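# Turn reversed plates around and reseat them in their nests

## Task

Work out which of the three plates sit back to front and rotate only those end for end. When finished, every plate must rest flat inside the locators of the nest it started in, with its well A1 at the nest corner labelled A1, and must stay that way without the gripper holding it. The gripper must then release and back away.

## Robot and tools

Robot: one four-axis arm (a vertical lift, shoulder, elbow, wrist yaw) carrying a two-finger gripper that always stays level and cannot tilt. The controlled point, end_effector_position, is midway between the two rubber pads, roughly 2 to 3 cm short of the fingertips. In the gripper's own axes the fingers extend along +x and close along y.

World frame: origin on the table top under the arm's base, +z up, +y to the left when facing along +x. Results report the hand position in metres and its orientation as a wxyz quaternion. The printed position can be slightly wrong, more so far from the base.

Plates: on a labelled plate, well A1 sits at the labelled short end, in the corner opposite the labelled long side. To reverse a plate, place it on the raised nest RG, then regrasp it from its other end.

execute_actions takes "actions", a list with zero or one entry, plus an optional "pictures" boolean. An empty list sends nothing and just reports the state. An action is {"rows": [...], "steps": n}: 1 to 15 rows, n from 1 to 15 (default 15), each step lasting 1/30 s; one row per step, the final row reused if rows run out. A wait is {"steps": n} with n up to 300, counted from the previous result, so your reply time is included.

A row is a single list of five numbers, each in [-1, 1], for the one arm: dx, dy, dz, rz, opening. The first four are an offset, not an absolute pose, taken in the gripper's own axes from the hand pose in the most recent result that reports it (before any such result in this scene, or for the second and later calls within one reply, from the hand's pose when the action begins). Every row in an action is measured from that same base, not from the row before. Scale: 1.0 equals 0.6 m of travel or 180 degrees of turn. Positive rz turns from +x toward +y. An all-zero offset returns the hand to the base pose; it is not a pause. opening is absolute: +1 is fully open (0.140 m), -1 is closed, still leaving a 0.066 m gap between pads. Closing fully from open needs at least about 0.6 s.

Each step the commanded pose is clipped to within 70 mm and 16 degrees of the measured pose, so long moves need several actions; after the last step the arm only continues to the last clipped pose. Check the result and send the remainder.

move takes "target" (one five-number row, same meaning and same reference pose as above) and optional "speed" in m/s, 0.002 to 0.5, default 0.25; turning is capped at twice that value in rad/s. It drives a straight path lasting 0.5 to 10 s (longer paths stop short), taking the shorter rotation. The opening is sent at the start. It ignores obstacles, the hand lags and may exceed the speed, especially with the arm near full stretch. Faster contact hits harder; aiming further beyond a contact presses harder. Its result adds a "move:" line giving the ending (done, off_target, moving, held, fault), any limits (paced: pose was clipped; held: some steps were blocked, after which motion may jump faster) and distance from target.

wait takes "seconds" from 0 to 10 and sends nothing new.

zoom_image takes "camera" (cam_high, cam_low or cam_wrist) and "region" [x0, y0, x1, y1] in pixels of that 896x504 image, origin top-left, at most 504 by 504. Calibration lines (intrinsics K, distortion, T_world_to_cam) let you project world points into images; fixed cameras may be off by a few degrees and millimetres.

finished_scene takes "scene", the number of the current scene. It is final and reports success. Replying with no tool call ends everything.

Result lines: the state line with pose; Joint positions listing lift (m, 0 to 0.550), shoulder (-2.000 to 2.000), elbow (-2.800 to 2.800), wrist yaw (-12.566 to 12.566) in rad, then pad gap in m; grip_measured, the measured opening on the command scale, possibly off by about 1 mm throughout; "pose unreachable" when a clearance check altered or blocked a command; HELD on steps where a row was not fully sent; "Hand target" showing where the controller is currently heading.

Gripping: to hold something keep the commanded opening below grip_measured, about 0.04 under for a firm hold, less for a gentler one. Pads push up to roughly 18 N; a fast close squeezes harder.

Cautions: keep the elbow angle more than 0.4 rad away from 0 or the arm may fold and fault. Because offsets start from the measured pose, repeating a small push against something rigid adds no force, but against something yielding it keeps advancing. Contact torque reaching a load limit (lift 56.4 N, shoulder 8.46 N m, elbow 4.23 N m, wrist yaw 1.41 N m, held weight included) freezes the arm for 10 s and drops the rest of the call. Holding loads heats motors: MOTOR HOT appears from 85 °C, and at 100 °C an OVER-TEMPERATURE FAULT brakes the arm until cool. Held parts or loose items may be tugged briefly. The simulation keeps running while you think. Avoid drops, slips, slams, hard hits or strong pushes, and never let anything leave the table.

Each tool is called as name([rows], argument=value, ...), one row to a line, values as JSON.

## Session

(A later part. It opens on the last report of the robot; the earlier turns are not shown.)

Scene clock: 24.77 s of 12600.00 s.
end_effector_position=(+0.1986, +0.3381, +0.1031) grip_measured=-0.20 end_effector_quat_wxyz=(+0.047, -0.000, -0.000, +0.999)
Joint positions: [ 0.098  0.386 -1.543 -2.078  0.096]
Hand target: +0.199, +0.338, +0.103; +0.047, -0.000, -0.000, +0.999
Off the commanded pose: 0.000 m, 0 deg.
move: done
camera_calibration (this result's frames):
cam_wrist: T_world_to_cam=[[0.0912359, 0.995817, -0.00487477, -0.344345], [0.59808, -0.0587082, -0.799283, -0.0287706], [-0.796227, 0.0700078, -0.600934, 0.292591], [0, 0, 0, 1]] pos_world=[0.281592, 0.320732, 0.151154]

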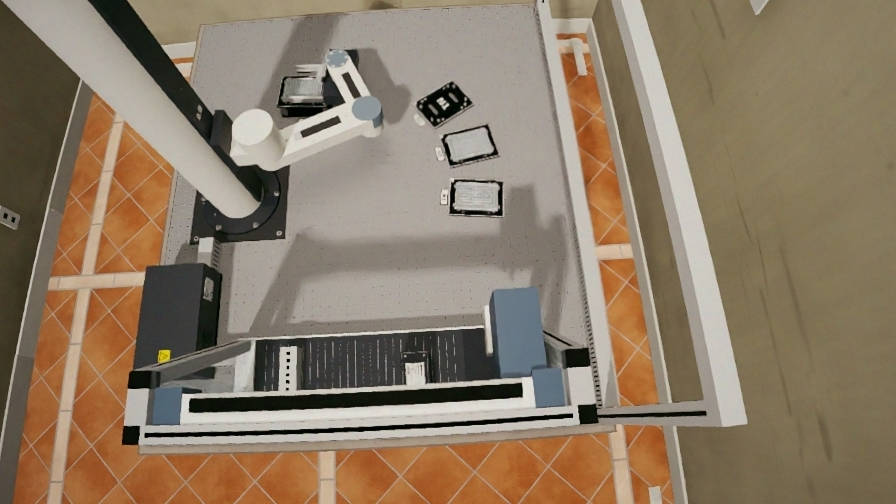

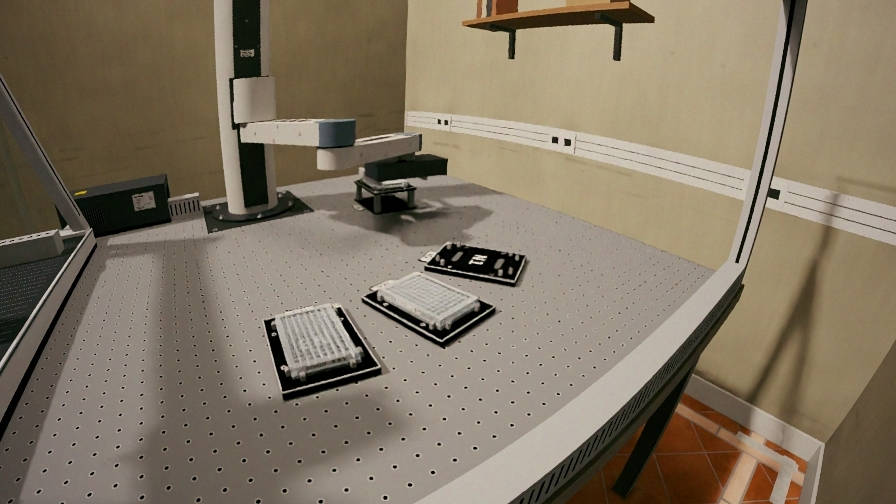

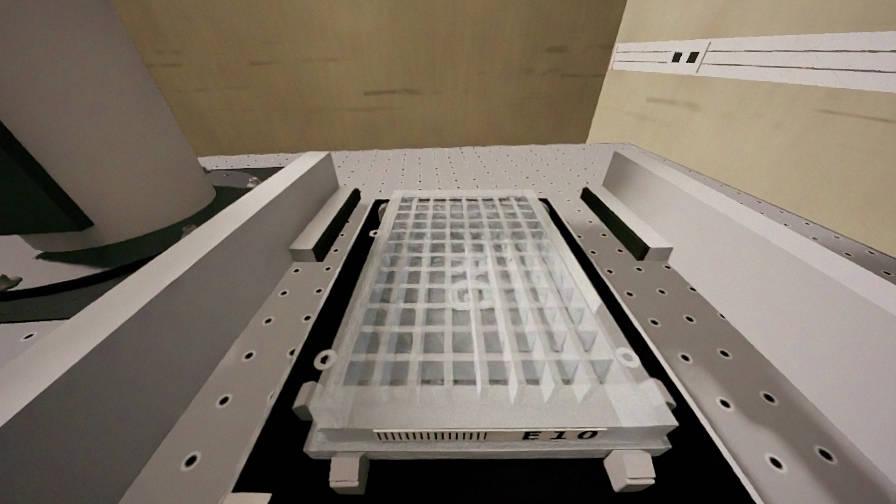

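move(target=[-0.0013, 0.0015, -0.035, 0.002, -0.2], speed=0.08)

execute_actions([
  {"rows": [[0,0,0,0,-0.3],[0,0,0,0,-0.4],[0,0,0,0,-0.45],[0,0,0,0,-0.49],[0,0,0,0,-0.52],[0,0,0,0,-0.54],[0,0,0,0,-0.56],[0,0,0,0,-0.58],[0,0,0,0,-0.6],[0,0,0,0,-0.62],[0,0,0,0,-0.64]], "steps": 15},
])

Scene clock: 26.47 s of 12600.00 s.
end_effector_position=(+0.1992, +0.3372, +0.0820) grip_measured=-0.20 end_effector_quat_wxyz=(+0.043, -0.000, -0.000, +0.999)
Joint positions: [ 0.077  0.384 -1.544 -2.069  0.096]
Hand target: +0.199, +0.337, +0.082; +0.044, -0.000, -0.000, +0.999
Off the commanded pose: 0.000 m, 0 deg.
move: done
camera_calibration (this result's frames):
cam_wrist: T_world_to_cam=[[0.0848538, 0.996381, -0.00487477, -0.342466], [0.598443, -0.0548751, -0.799283, -0.0473703], [-0.796659, 0.0649049, -0.600934, 0.282263], [0, 0, 0, 1]] pos_world=[0.282275, 0.320307, 0.13009]

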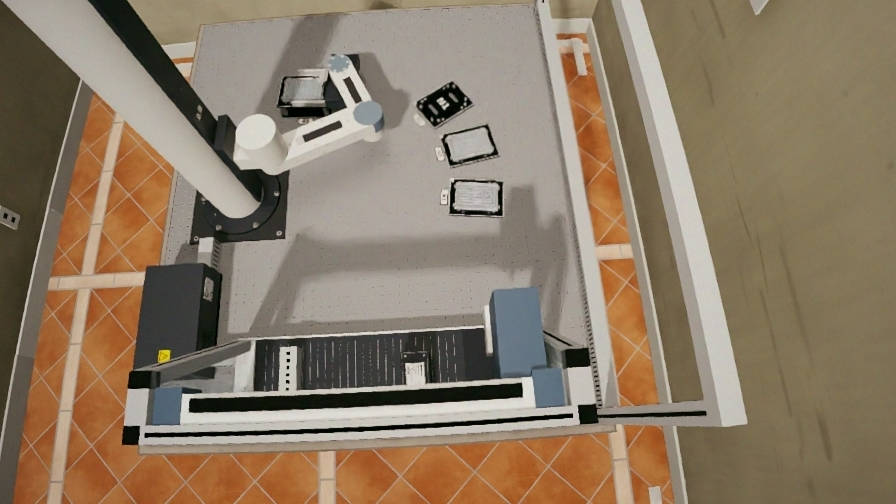

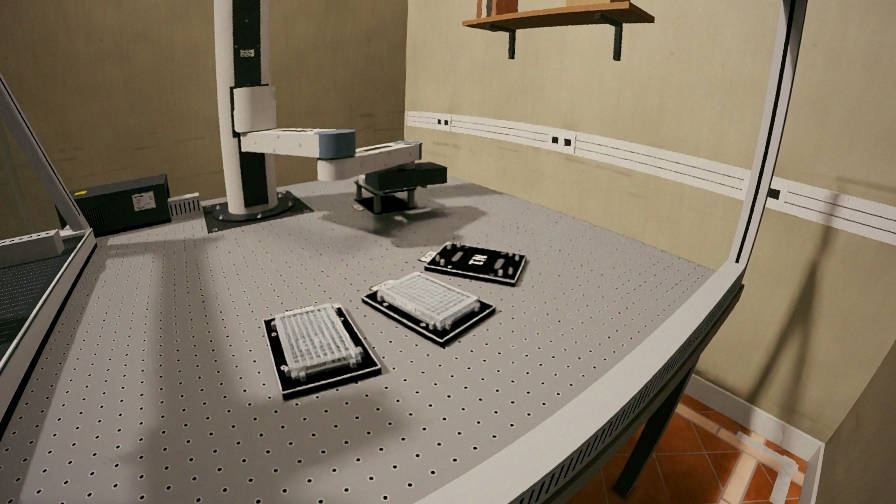

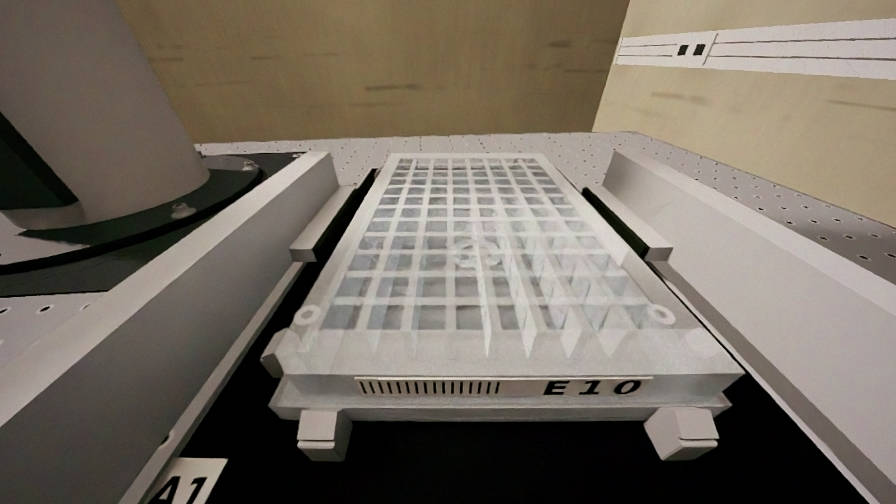

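Scene clock: 26.97 s of 12600.00 s.
end_effector_position=(+0.1992, +0.3372, +0.0820) grip_measured=-0.59 end_effector_quat_wxyz=(+0.043, -0.000, -0.000, +0.999)
Joint positions: [ 0.077  0.384 -1.544 -2.069  0.081]
Hand target: +0.199, +0.337, +0.082; +0.043, -0.000, -0.000, +0.999
Off the commanded pose: 0.000 m, 0 deg.
Steps of this call (steps 1 to 15: all 15 steps of this action). Readings (end_effector_position):
1: (+0.1992, +0.3372, +0.0820)
2: (+0.1992, +0.3372, +0.0820)
4: (+0.1992, +0.3372, +0.0820)
8: (+0.1992, +0.3372, +0.0820)
15: the state above
camera_calibration (this result's frames):
cam_wrist: T_world_to_cam=[[0.0848317, 0.996383, -0.00487477, -0.342463], [0.598445, -0.0548618, -0.799283, -0.0473699], [-0.79666, 0.0648873, -0.600934, 0.282263], [0, 0, 0, 1]] pos_world=[0.282267, 0.32031, 0.13009]

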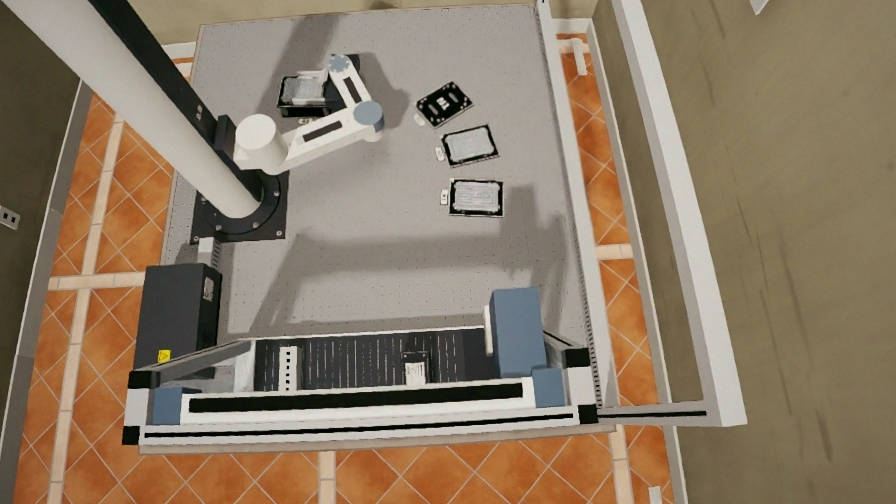

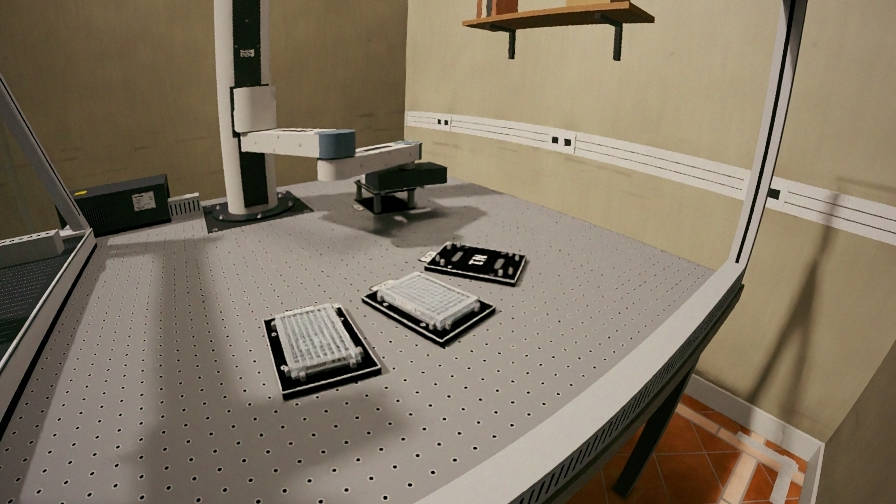

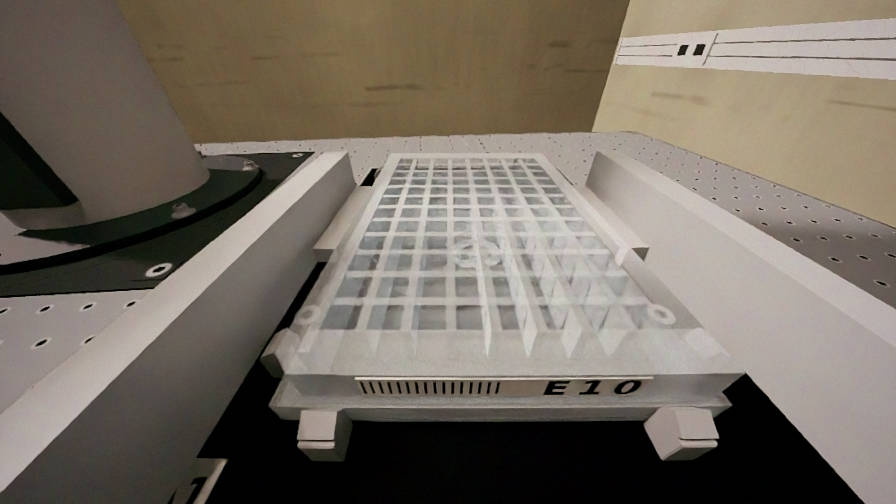

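move(target=[0, 0, 0.075, 0, -0.64], speed=0.15)

move(target=[-0.7487, 0.016, -0.12, -0.788, -0.64], speed=0.5)

Scene clock: 29.20 s of 12600.00 s.
end_effector_position=(+0.1992, +0.3372, +0.1271) grip_measured=-0.59 end_effector_quat_wxyz=(+0.043, -0.000, -0.000, +0.999)
Joint positions: [ 0.122  0.384 -1.544 -2.069  0.081]
Hand target: +0.199, +0.337, +0.127; +0.043, -0.000, -0.000, +0.999
Off the commanded pose: 0.000 m, 0 deg.
move: done
camera_calibration (this result's frames):
cam_wrist: T_world_to_cam=[[0.084872, 0.99638, -0.00487477, -0.342259], [0.598442, -0.054886, -0.799283, -0.0113576], [-0.796658, 0.0649195, -0.600934, 0.30933], [0, 0, 0, 1]] pos_world=[0.282275, 0.320315, 0.175141]

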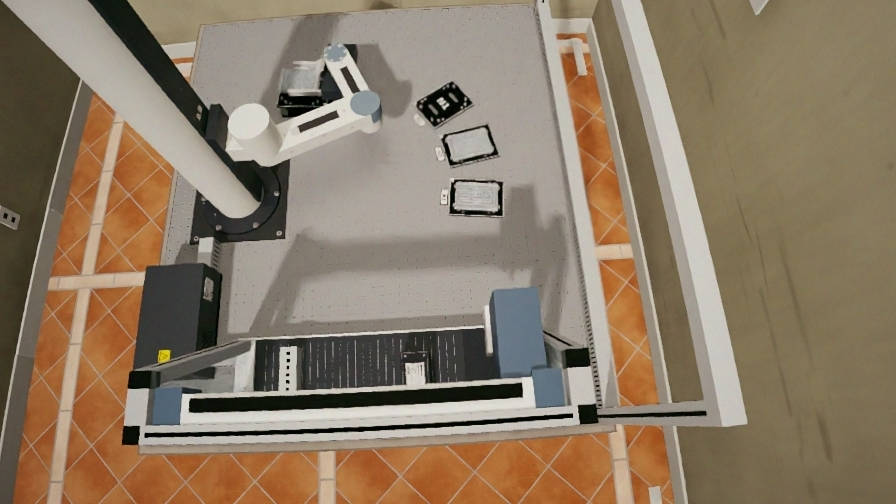

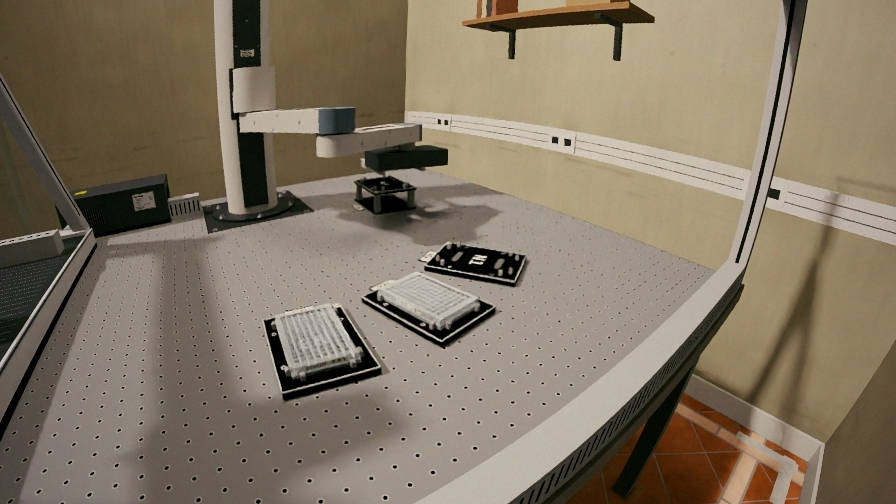

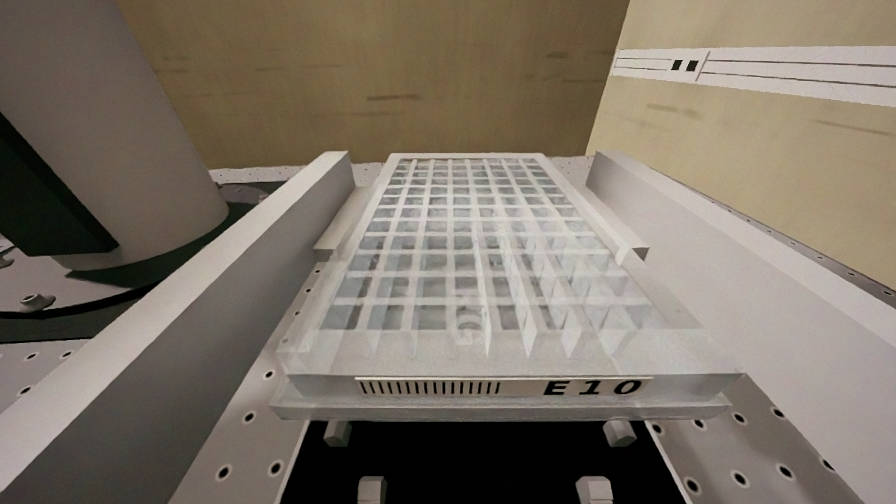

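Scene clock: 32.13 s of 12600.00 s.
end_effector_position=(+0.6461, +0.2887, +0.0551) grip_measured=-0.59 end_effector_quat_wxyz=(+0.958, -0.000, -0.000, +0.285)
Joint positions: [ 0.05  -0.057 -1.828 -3.819  0.081]
Hand target: +0.646, +0.289, +0.055; +0.958, -0.000, -0.000, +0.285
Off the commanded pose: 0.000 m, 0 deg.
move: done
camera_calibration (this result's frames):
cam_wrist: T_world_to_cam=[[0.548645, -0.836041, -0.00487477, -0.102798], [-0.504556, -0.32645, -0.799283, 0.452034], [0.666643, 0.440982, -0.600934, -0.428762], [0, 0, 0, 1]] pos_world=[0.570307, 0.250699, 0.103144]

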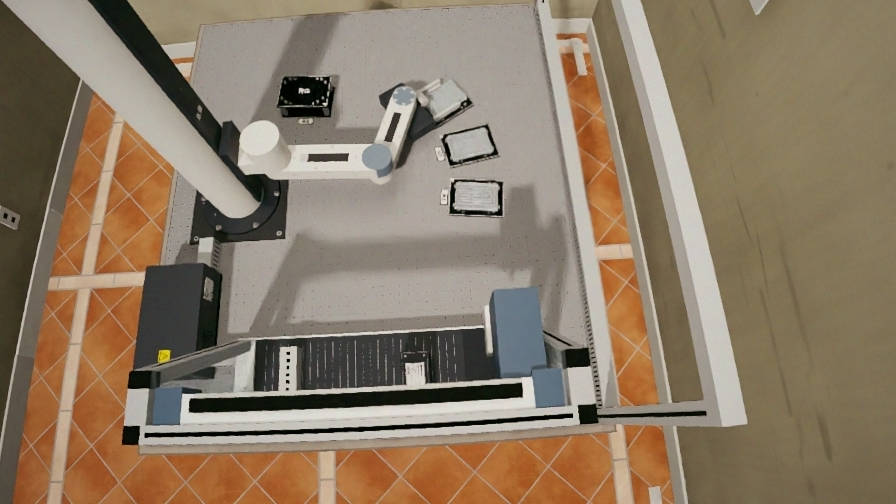

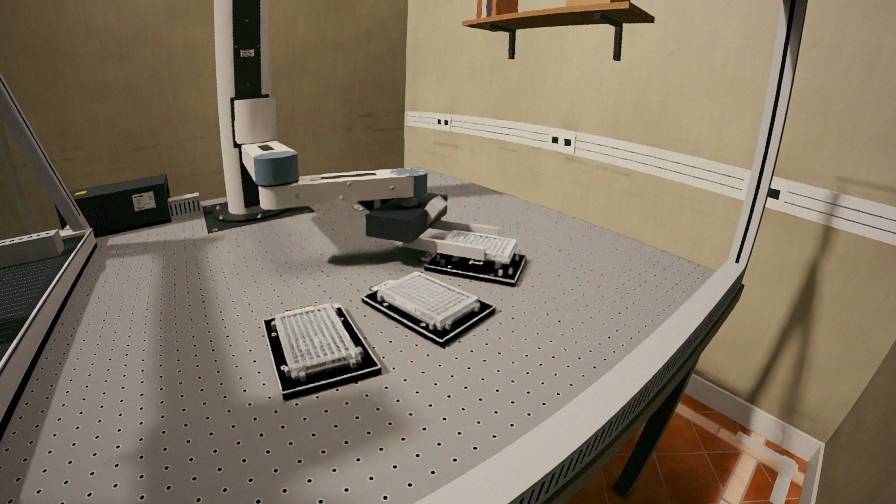

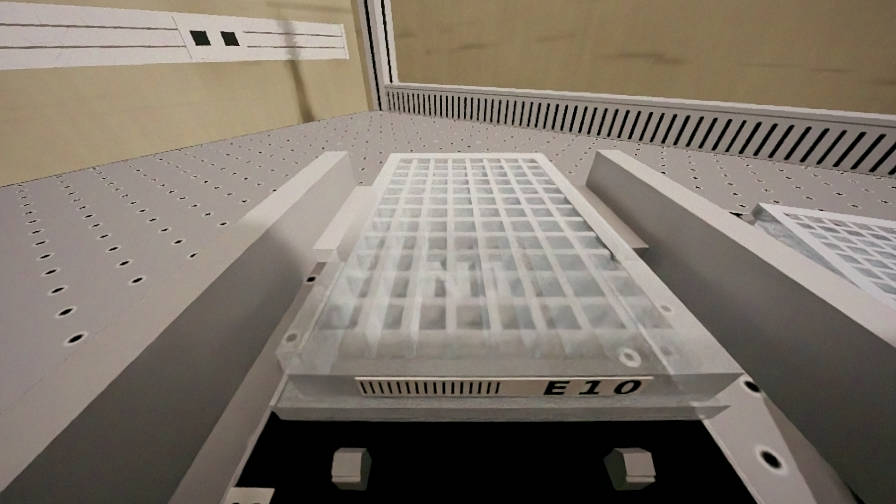

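move(target=[0, 0.0002, -0.035, 0, -0.64], speed=0.03)

Scene clock: 35.63 s of 12600.00 s.
end_effector_position=(+0.6461, +0.2887, +0.0341) grip_measured=-0.59 end_effector_quat_wxyz=(+0.958, -0.000, -0.000, +0.285)
Joint positions: [ 0.029 -0.057 -1.828 -3.819  0.081]
Hand target: +0.646, +0.289, +0.034; +0.958, -0.000, -0.000, +0.285
Off the commanded pose: 0.000 m, 0 deg.
move: done
camera_calibration (this result's frames):
cam_wrist: T_world_to_cam=[[0.548638, -0.836046, -0.00487477, -0.102891], [-0.504558, -0.326445, -0.799283, 0.435218], [0.666646, 0.440977, -0.600934, -0.441406], [0, 0, 0, 1]] pos_world=[0.570305, 0.250703, 0.0821051]

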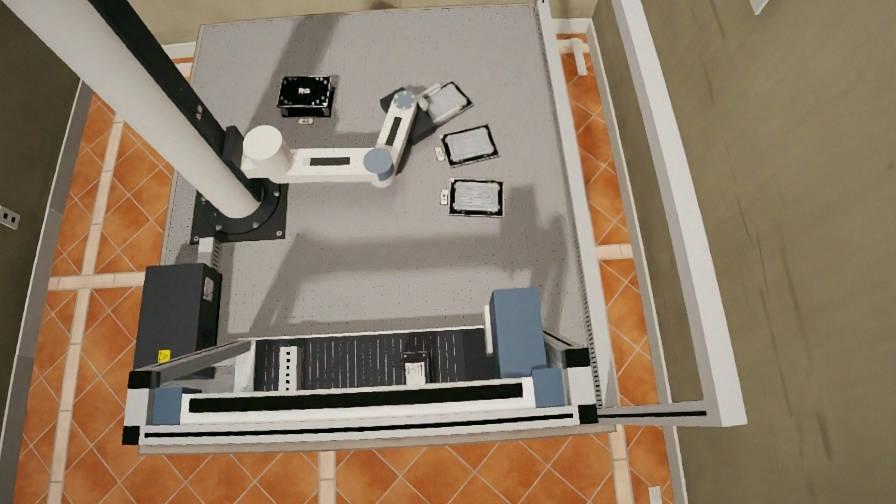

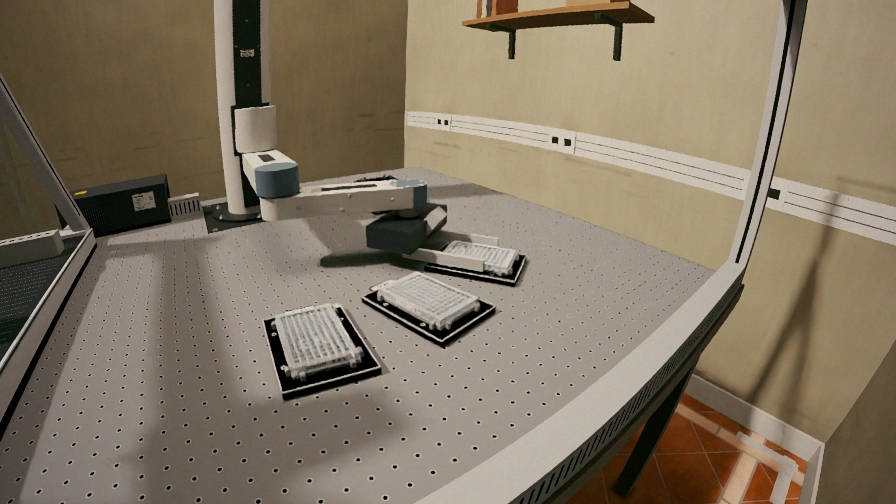

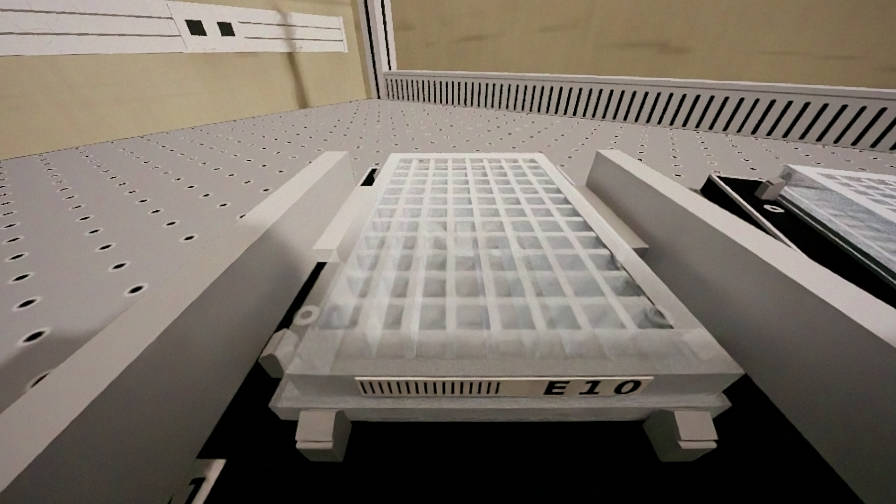

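execute_actions([
  {"rows": [[0,0,0,0,-0.55],[0,0,0,0,-0.45],[0,0,0,0,-0.3],[0,0,0,0,-0.2],[0,0,0,0,-0.2],[0,0,0,0,-0.2],[0,0,0.02,0,-0.2],[0,0,0.035,0,-0.2]], "steps": 15},
], pictures=false)

move(target=[-0.202, -0.549, 0, -0.212, -0.2], speed=0.45)

Scene clock: 37.03 s of 12600.00 s.
end_effector_position=(+0.6461, +0.2887, +0.0552) grip_measured=-0.20 end_effector_quat_wxyz=(+0.958, -0.000, -0.000, +0.285)
Joint positions: [ 0.05  -0.057 -1.828 -3.819  0.096]
Hand target: +0.646, +0.289, +0.055; +0.958, -0.000, -0.000, +0.285
Off the commanded pose: 0.000 m, 0 deg.
Steps of this call (steps 1 to 27: nothing new was sent; steps 28 to 42: all 15 steps of this action). Readings (end_effector_position):
28: (+0.6461, +0.2887, +0.0341)
29: (+0.6461, +0.2887, +0.0341)
31: (+0.6461, +0.2887, +0.0341)
35: (+0.6461, +0.2887, +0.0348)
42: the state above

Scene clock: 38.57 s of 12600.00 s.
end_effector_position=(+0.7250, -0.0535, +0.0551) grip_measured=-0.20 end_effector_quat_wxyz=(+0.999, -0.000, -0.000, -0.044)
Joint positions: [ 0.05  -0.697 -1.829 -3.845  0.096]
Hand target: +0.725, -0.053, +0.055; +0.999, -0.000, -0.000, -0.044
Off the commanded pose: 0.000 m, 0 deg.
move: done
camera_calibration (this result's frames):
cam_wrist: T_world_to_cam=[[-0.0856872, -0.99631, -0.00487477, 0.019104], [-0.598397, 0.0553756, -0.799283, 0.468635], [0.796604, -0.0655713, -0.600934, -0.451789], [0, 0, 0, 1]] pos_world=[0.641964, -0.0365418, 0.10317]

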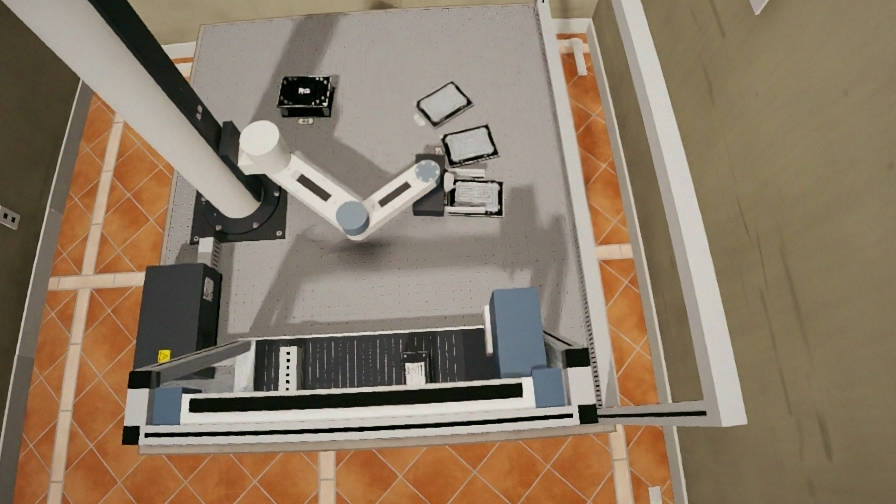

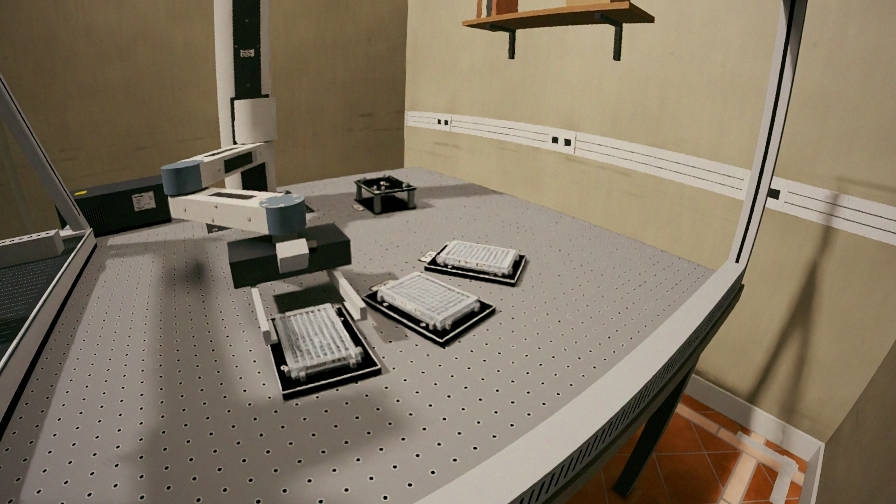

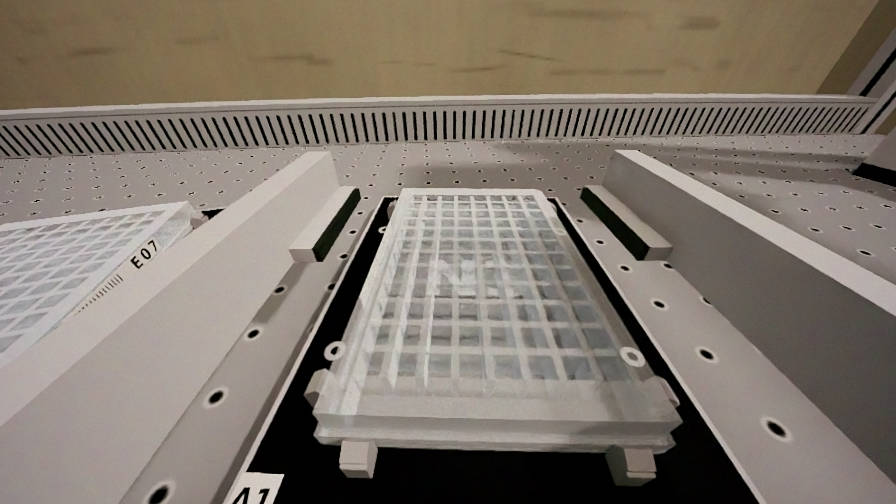

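execute_actions(actions=[])

Scene clock: 41.00 s of 12600.00 s.
end_effector_position=(+0.7250, -0.0535, +0.0551) grip_measured=-0.20 end_effector_quat_wxyz=(+0.999, -0.000, -0.000, -0.044)
Joint positions: [ 0.05  -0.697 -1.829 -3.845  0.096]
Hand target: +0.725, -0.053, +0.055; +0.999, -0.000, -0.000, -0.044
Off the commanded pose: 0.000 m, 0 deg.
Steps of this call (steps 1 to 73: nothing new was sent). Readings (end_effector_position):
1: (+0.7250, -0.0535, +0.0551)
2: (+0.7250, -0.0535, +0.0551)
4: (+0.7250, -0.0535, +0.0551)
8: (+0.7250, -0.0535, +0.0551)
73: the state above
camera_calibration (this result's frames):
cam_wrist: T_world_to_cam=[[-0.0856804, -0.996311, -0.00487477, 0.0191031], [-0.598398, 0.0553715, -0.799283, 0.468635], [0.796605, -0.0655659, -0.600934, -0.451789], [0, 0, 0, 1]] pos_world=[0.641964, -0.0365383, 0.10317]

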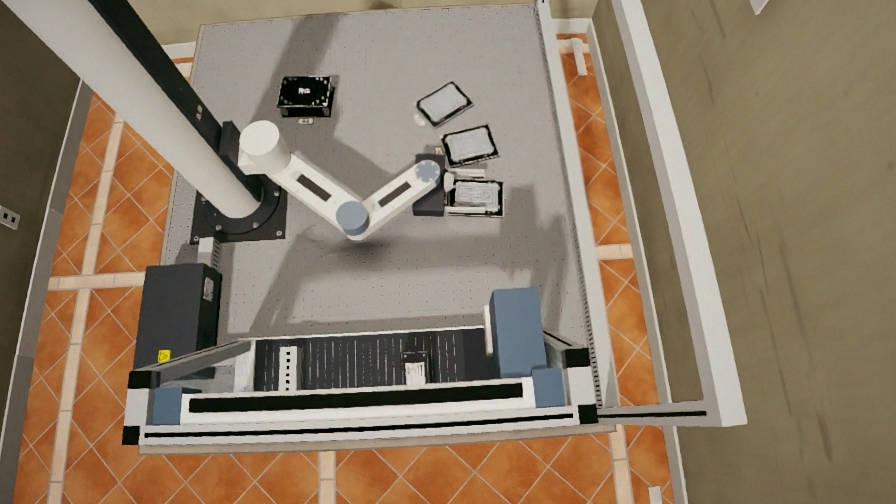

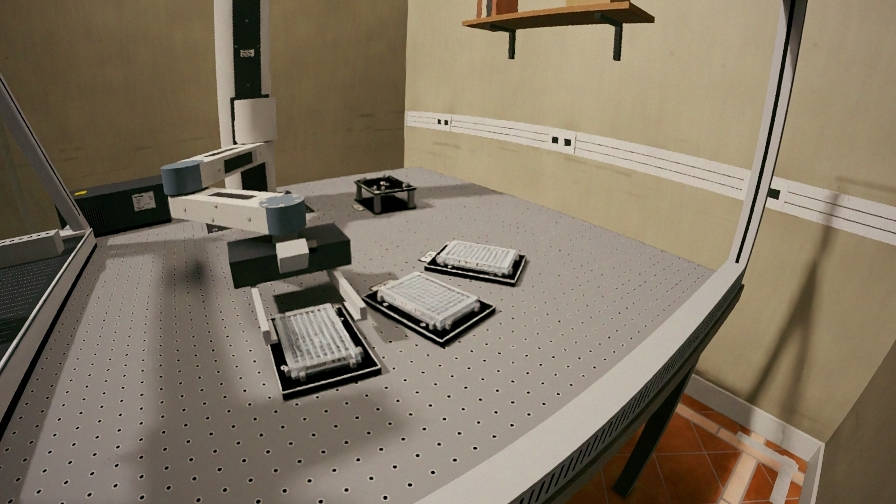

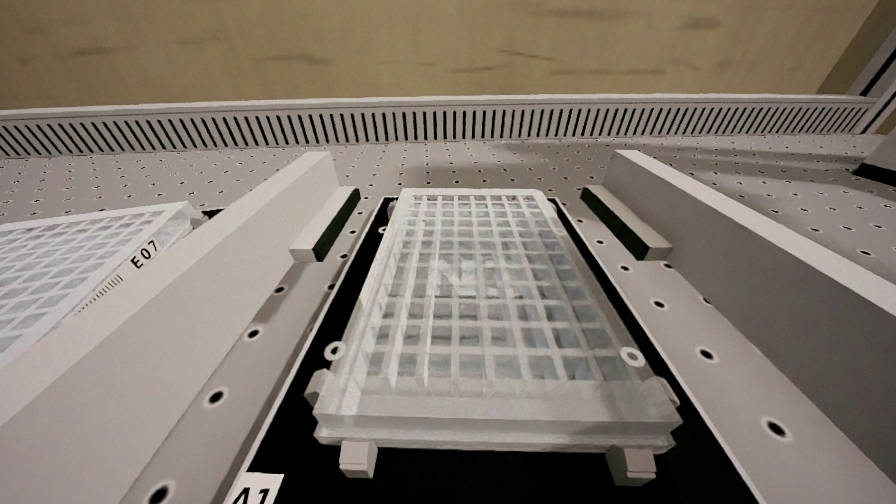

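move(target=[0.002, -0.0035, 0, -0.0055, -0.2], speed=0.05)

Scene clock: 42.10 s of 12600.00 s.
end_effector_position=(+0.7260, -0.0557, +0.0551) grip_measured=-0.20 end_effector_quat_wxyz=(+0.999, -0.000, -0.000, -0.052)
Joint positions: [ 0.05  -0.693 -1.836 -3.859  0.096]
Hand target: +0.726, -0.056, +0.055; +0.999, -0.000, -0.000, -0.053
Off the commanded pose: 0.000 m, 0 deg.
move: done
camera_calibration (this result's frames):
cam_wrist: T_world_to_cam=[[-0.102711, -0.994699, -0.00487477, 0.0293977], [-0.597363, 0.0655997, -0.799283, 0.469165], [0.795367, -0.0791831, -0.600934, -0.452578], [0, 0, 0, 1]] pos_world=[0.643247, -0.0373719, 0.10317]

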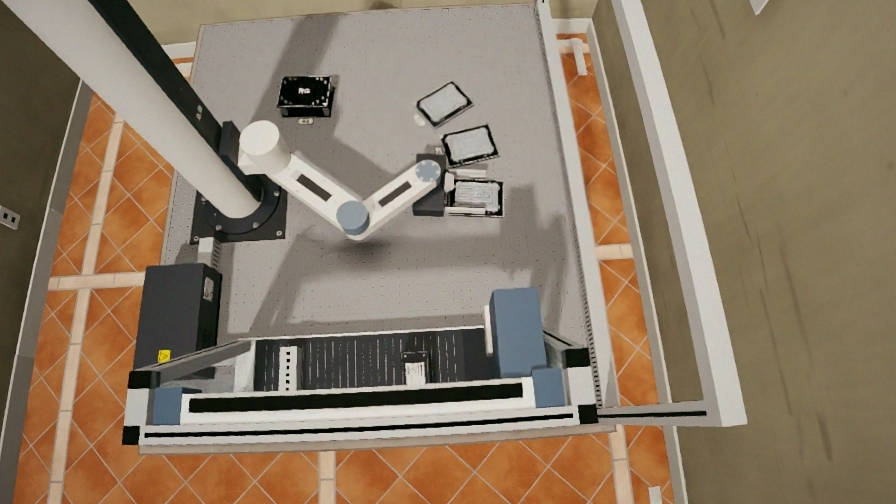

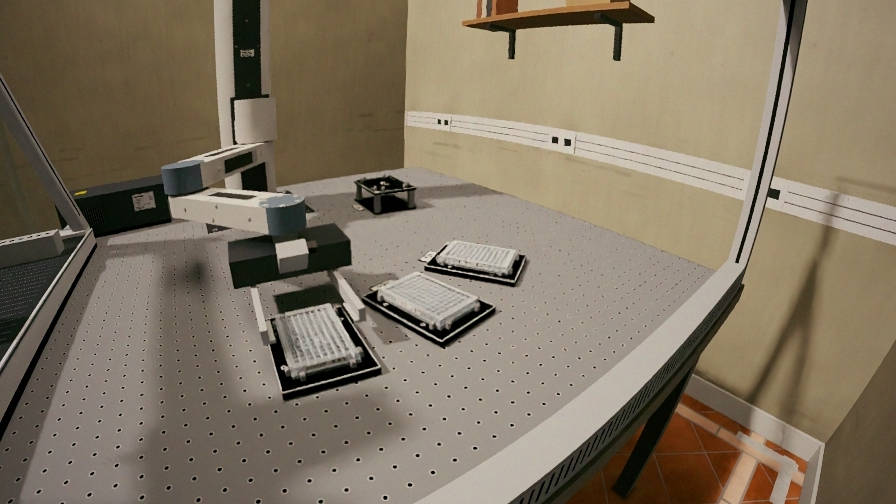

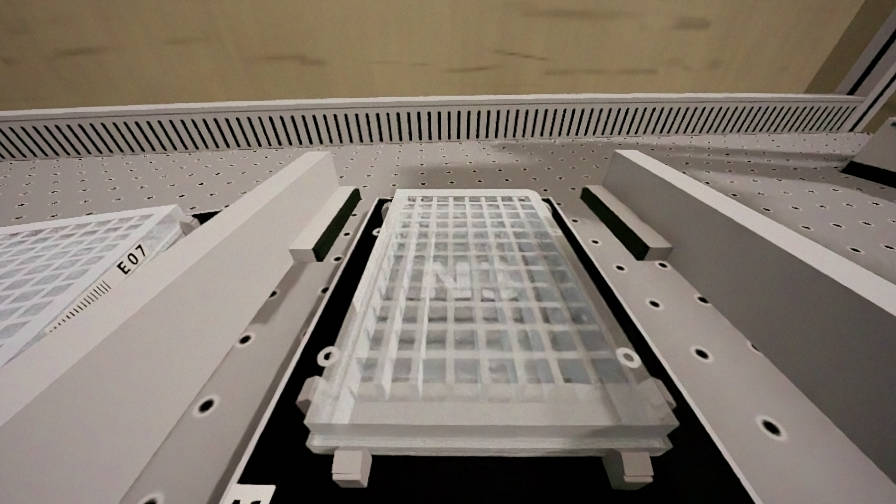

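Good match. Descend.

move(target=[0, 0.0004, -0.035, 0, -0.2], speed=0.08)

execute_actions([
  {"rows":[[0,0,0,0,-0.3],[0,0,0,0,-0.4],[0,0,0,0,-0.45],[0,0,0,0,-0.49],[0,0,0,0,-0.52],[0,0,0,0,-0.54],[0,0,0,0,-0.56],[0,0,0,0,-0.58],[0,0,0,0,-0.59],[0,0,0,0,-0.6],[0,0,0,0,-0.61],[0,0,0,0,-0.62],[0,0,0,0,-0.63],[0,0,0,0,-0.64]],"steps":15},
])

Scene clock: 44.07 s of 12600.00 s.
end_effector_position=(+0.7260, -0.0556, +0.0341) grip_measured=-0.20 end_effector_quat_wxyz=(+0.999, -0.000, -0.000, -0.052)
Joint positions: [ 0.029 -0.693 -1.836 -3.859  0.096]
Hand target: +0.726, -0.056, +0.034; +0.999, -0.000, -0.000, -0.052
Off the commanded pose: 0.000 m, 0 deg.
move: done
camera_calibration (this result's frames):
cam_wrist: T_world_to_cam=[[-0.102667, -0.994704, -0.00487477, 0.0293993], [-0.597366, 0.0655735, -0.799283, 0.452329], [0.79537, -0.0791482, -0.600934, -0.465236], [0, 0, 0, 1]] pos_world=[0.643259, -0.0372398, 0.082106]

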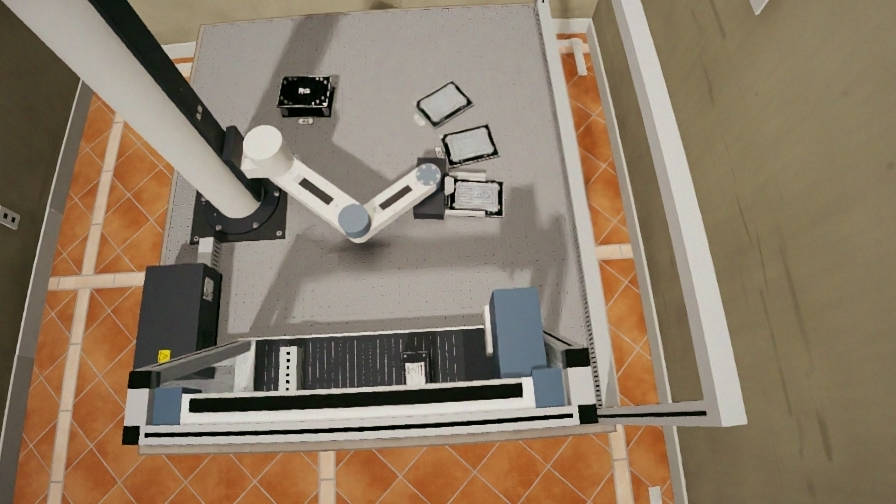

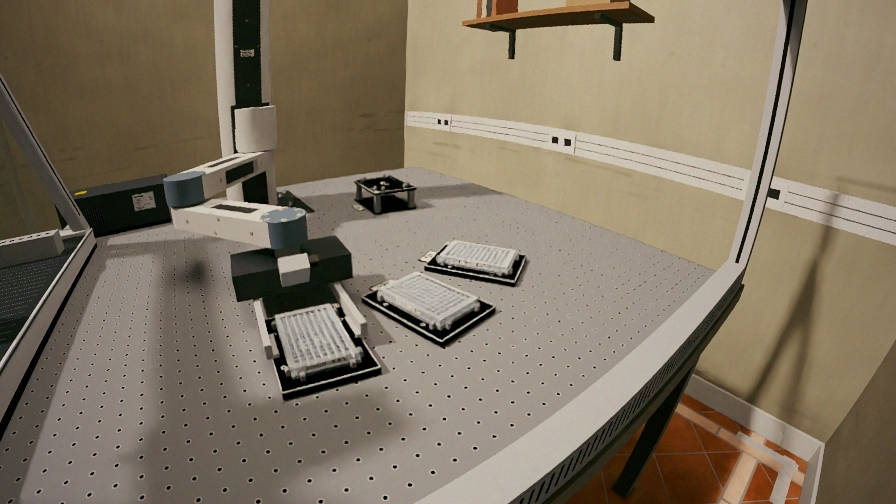

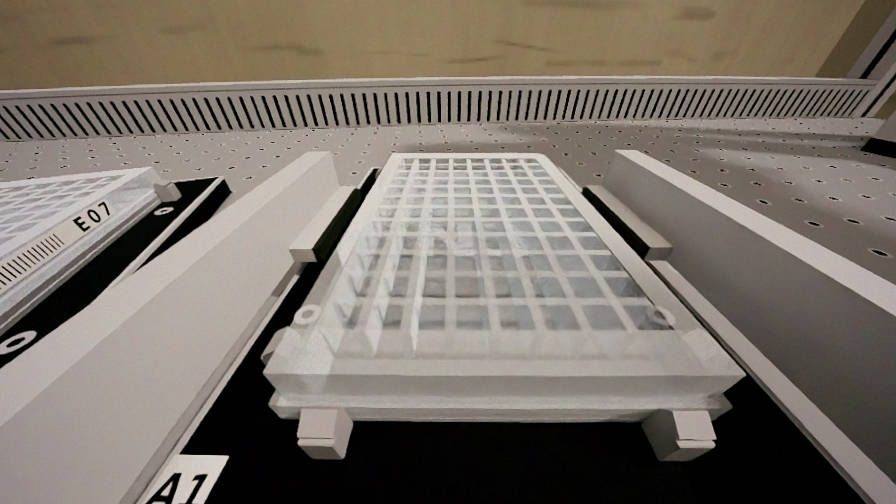

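Scene clock: 44.57 s of 12600.00 s.
end_effector_position=(+0.7260, -0.0557, +0.0341) grip_measured=-0.59 end_effector_quat_wxyz=(+0.999, -0.000, -0.000, -0.053)
Joint positions: [ 0.029 -0.693 -1.836 -3.859  0.081]
Hand target: +0.726, -0.056, +0.034; +0.999, -0.000, -0.000, -0.052
Off the commanded pose: 0.000 m, 0 deg.
Steps of this call (steps 1 to 15: all 15 steps of this action). Readings (end_effector_position):
1: (+0.7260, -0.0556, +0.0341)
2: (+0.7260, -0.0556, +0.0341)
4: (+0.7260, -0.0556, +0.0341)
8: (+0.7260, -0.0556, +0.0341)
15: the state above
camera_calibration (this result's frames):
cam_wrist: T_world_to_cam=[[-0.102954, -0.994674, -0.00487477, 0.0295512], [-0.597347, 0.0657457, -0.799283, 0.452328], [0.795347, -0.0793775, -0.600934, -0.465236], [0, 0, 0, 1]] pos_world=[0.643264, -0.0372741, 0.0821061]

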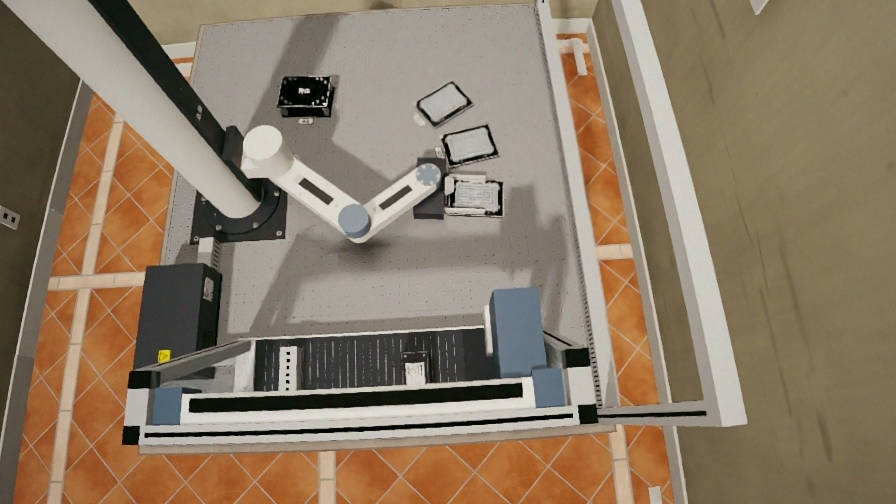

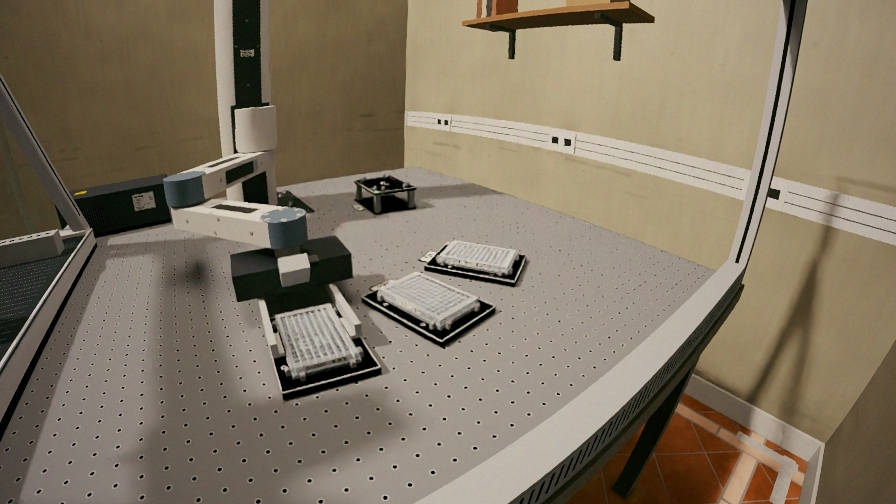

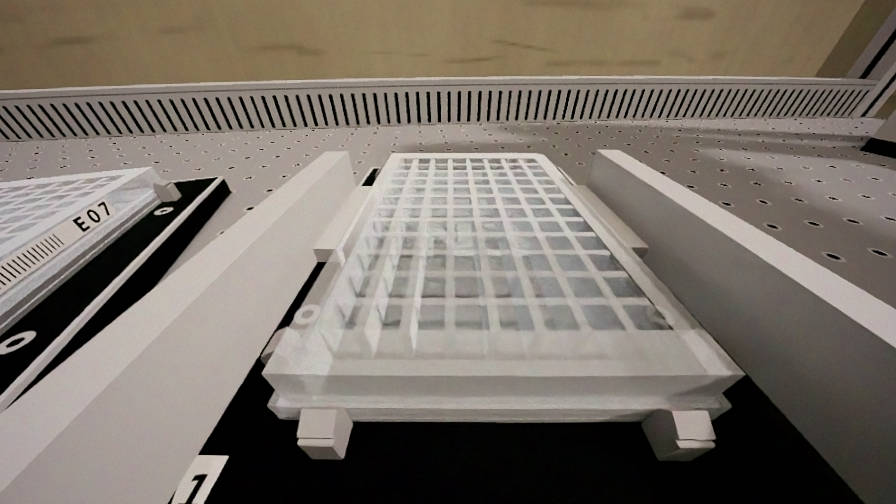

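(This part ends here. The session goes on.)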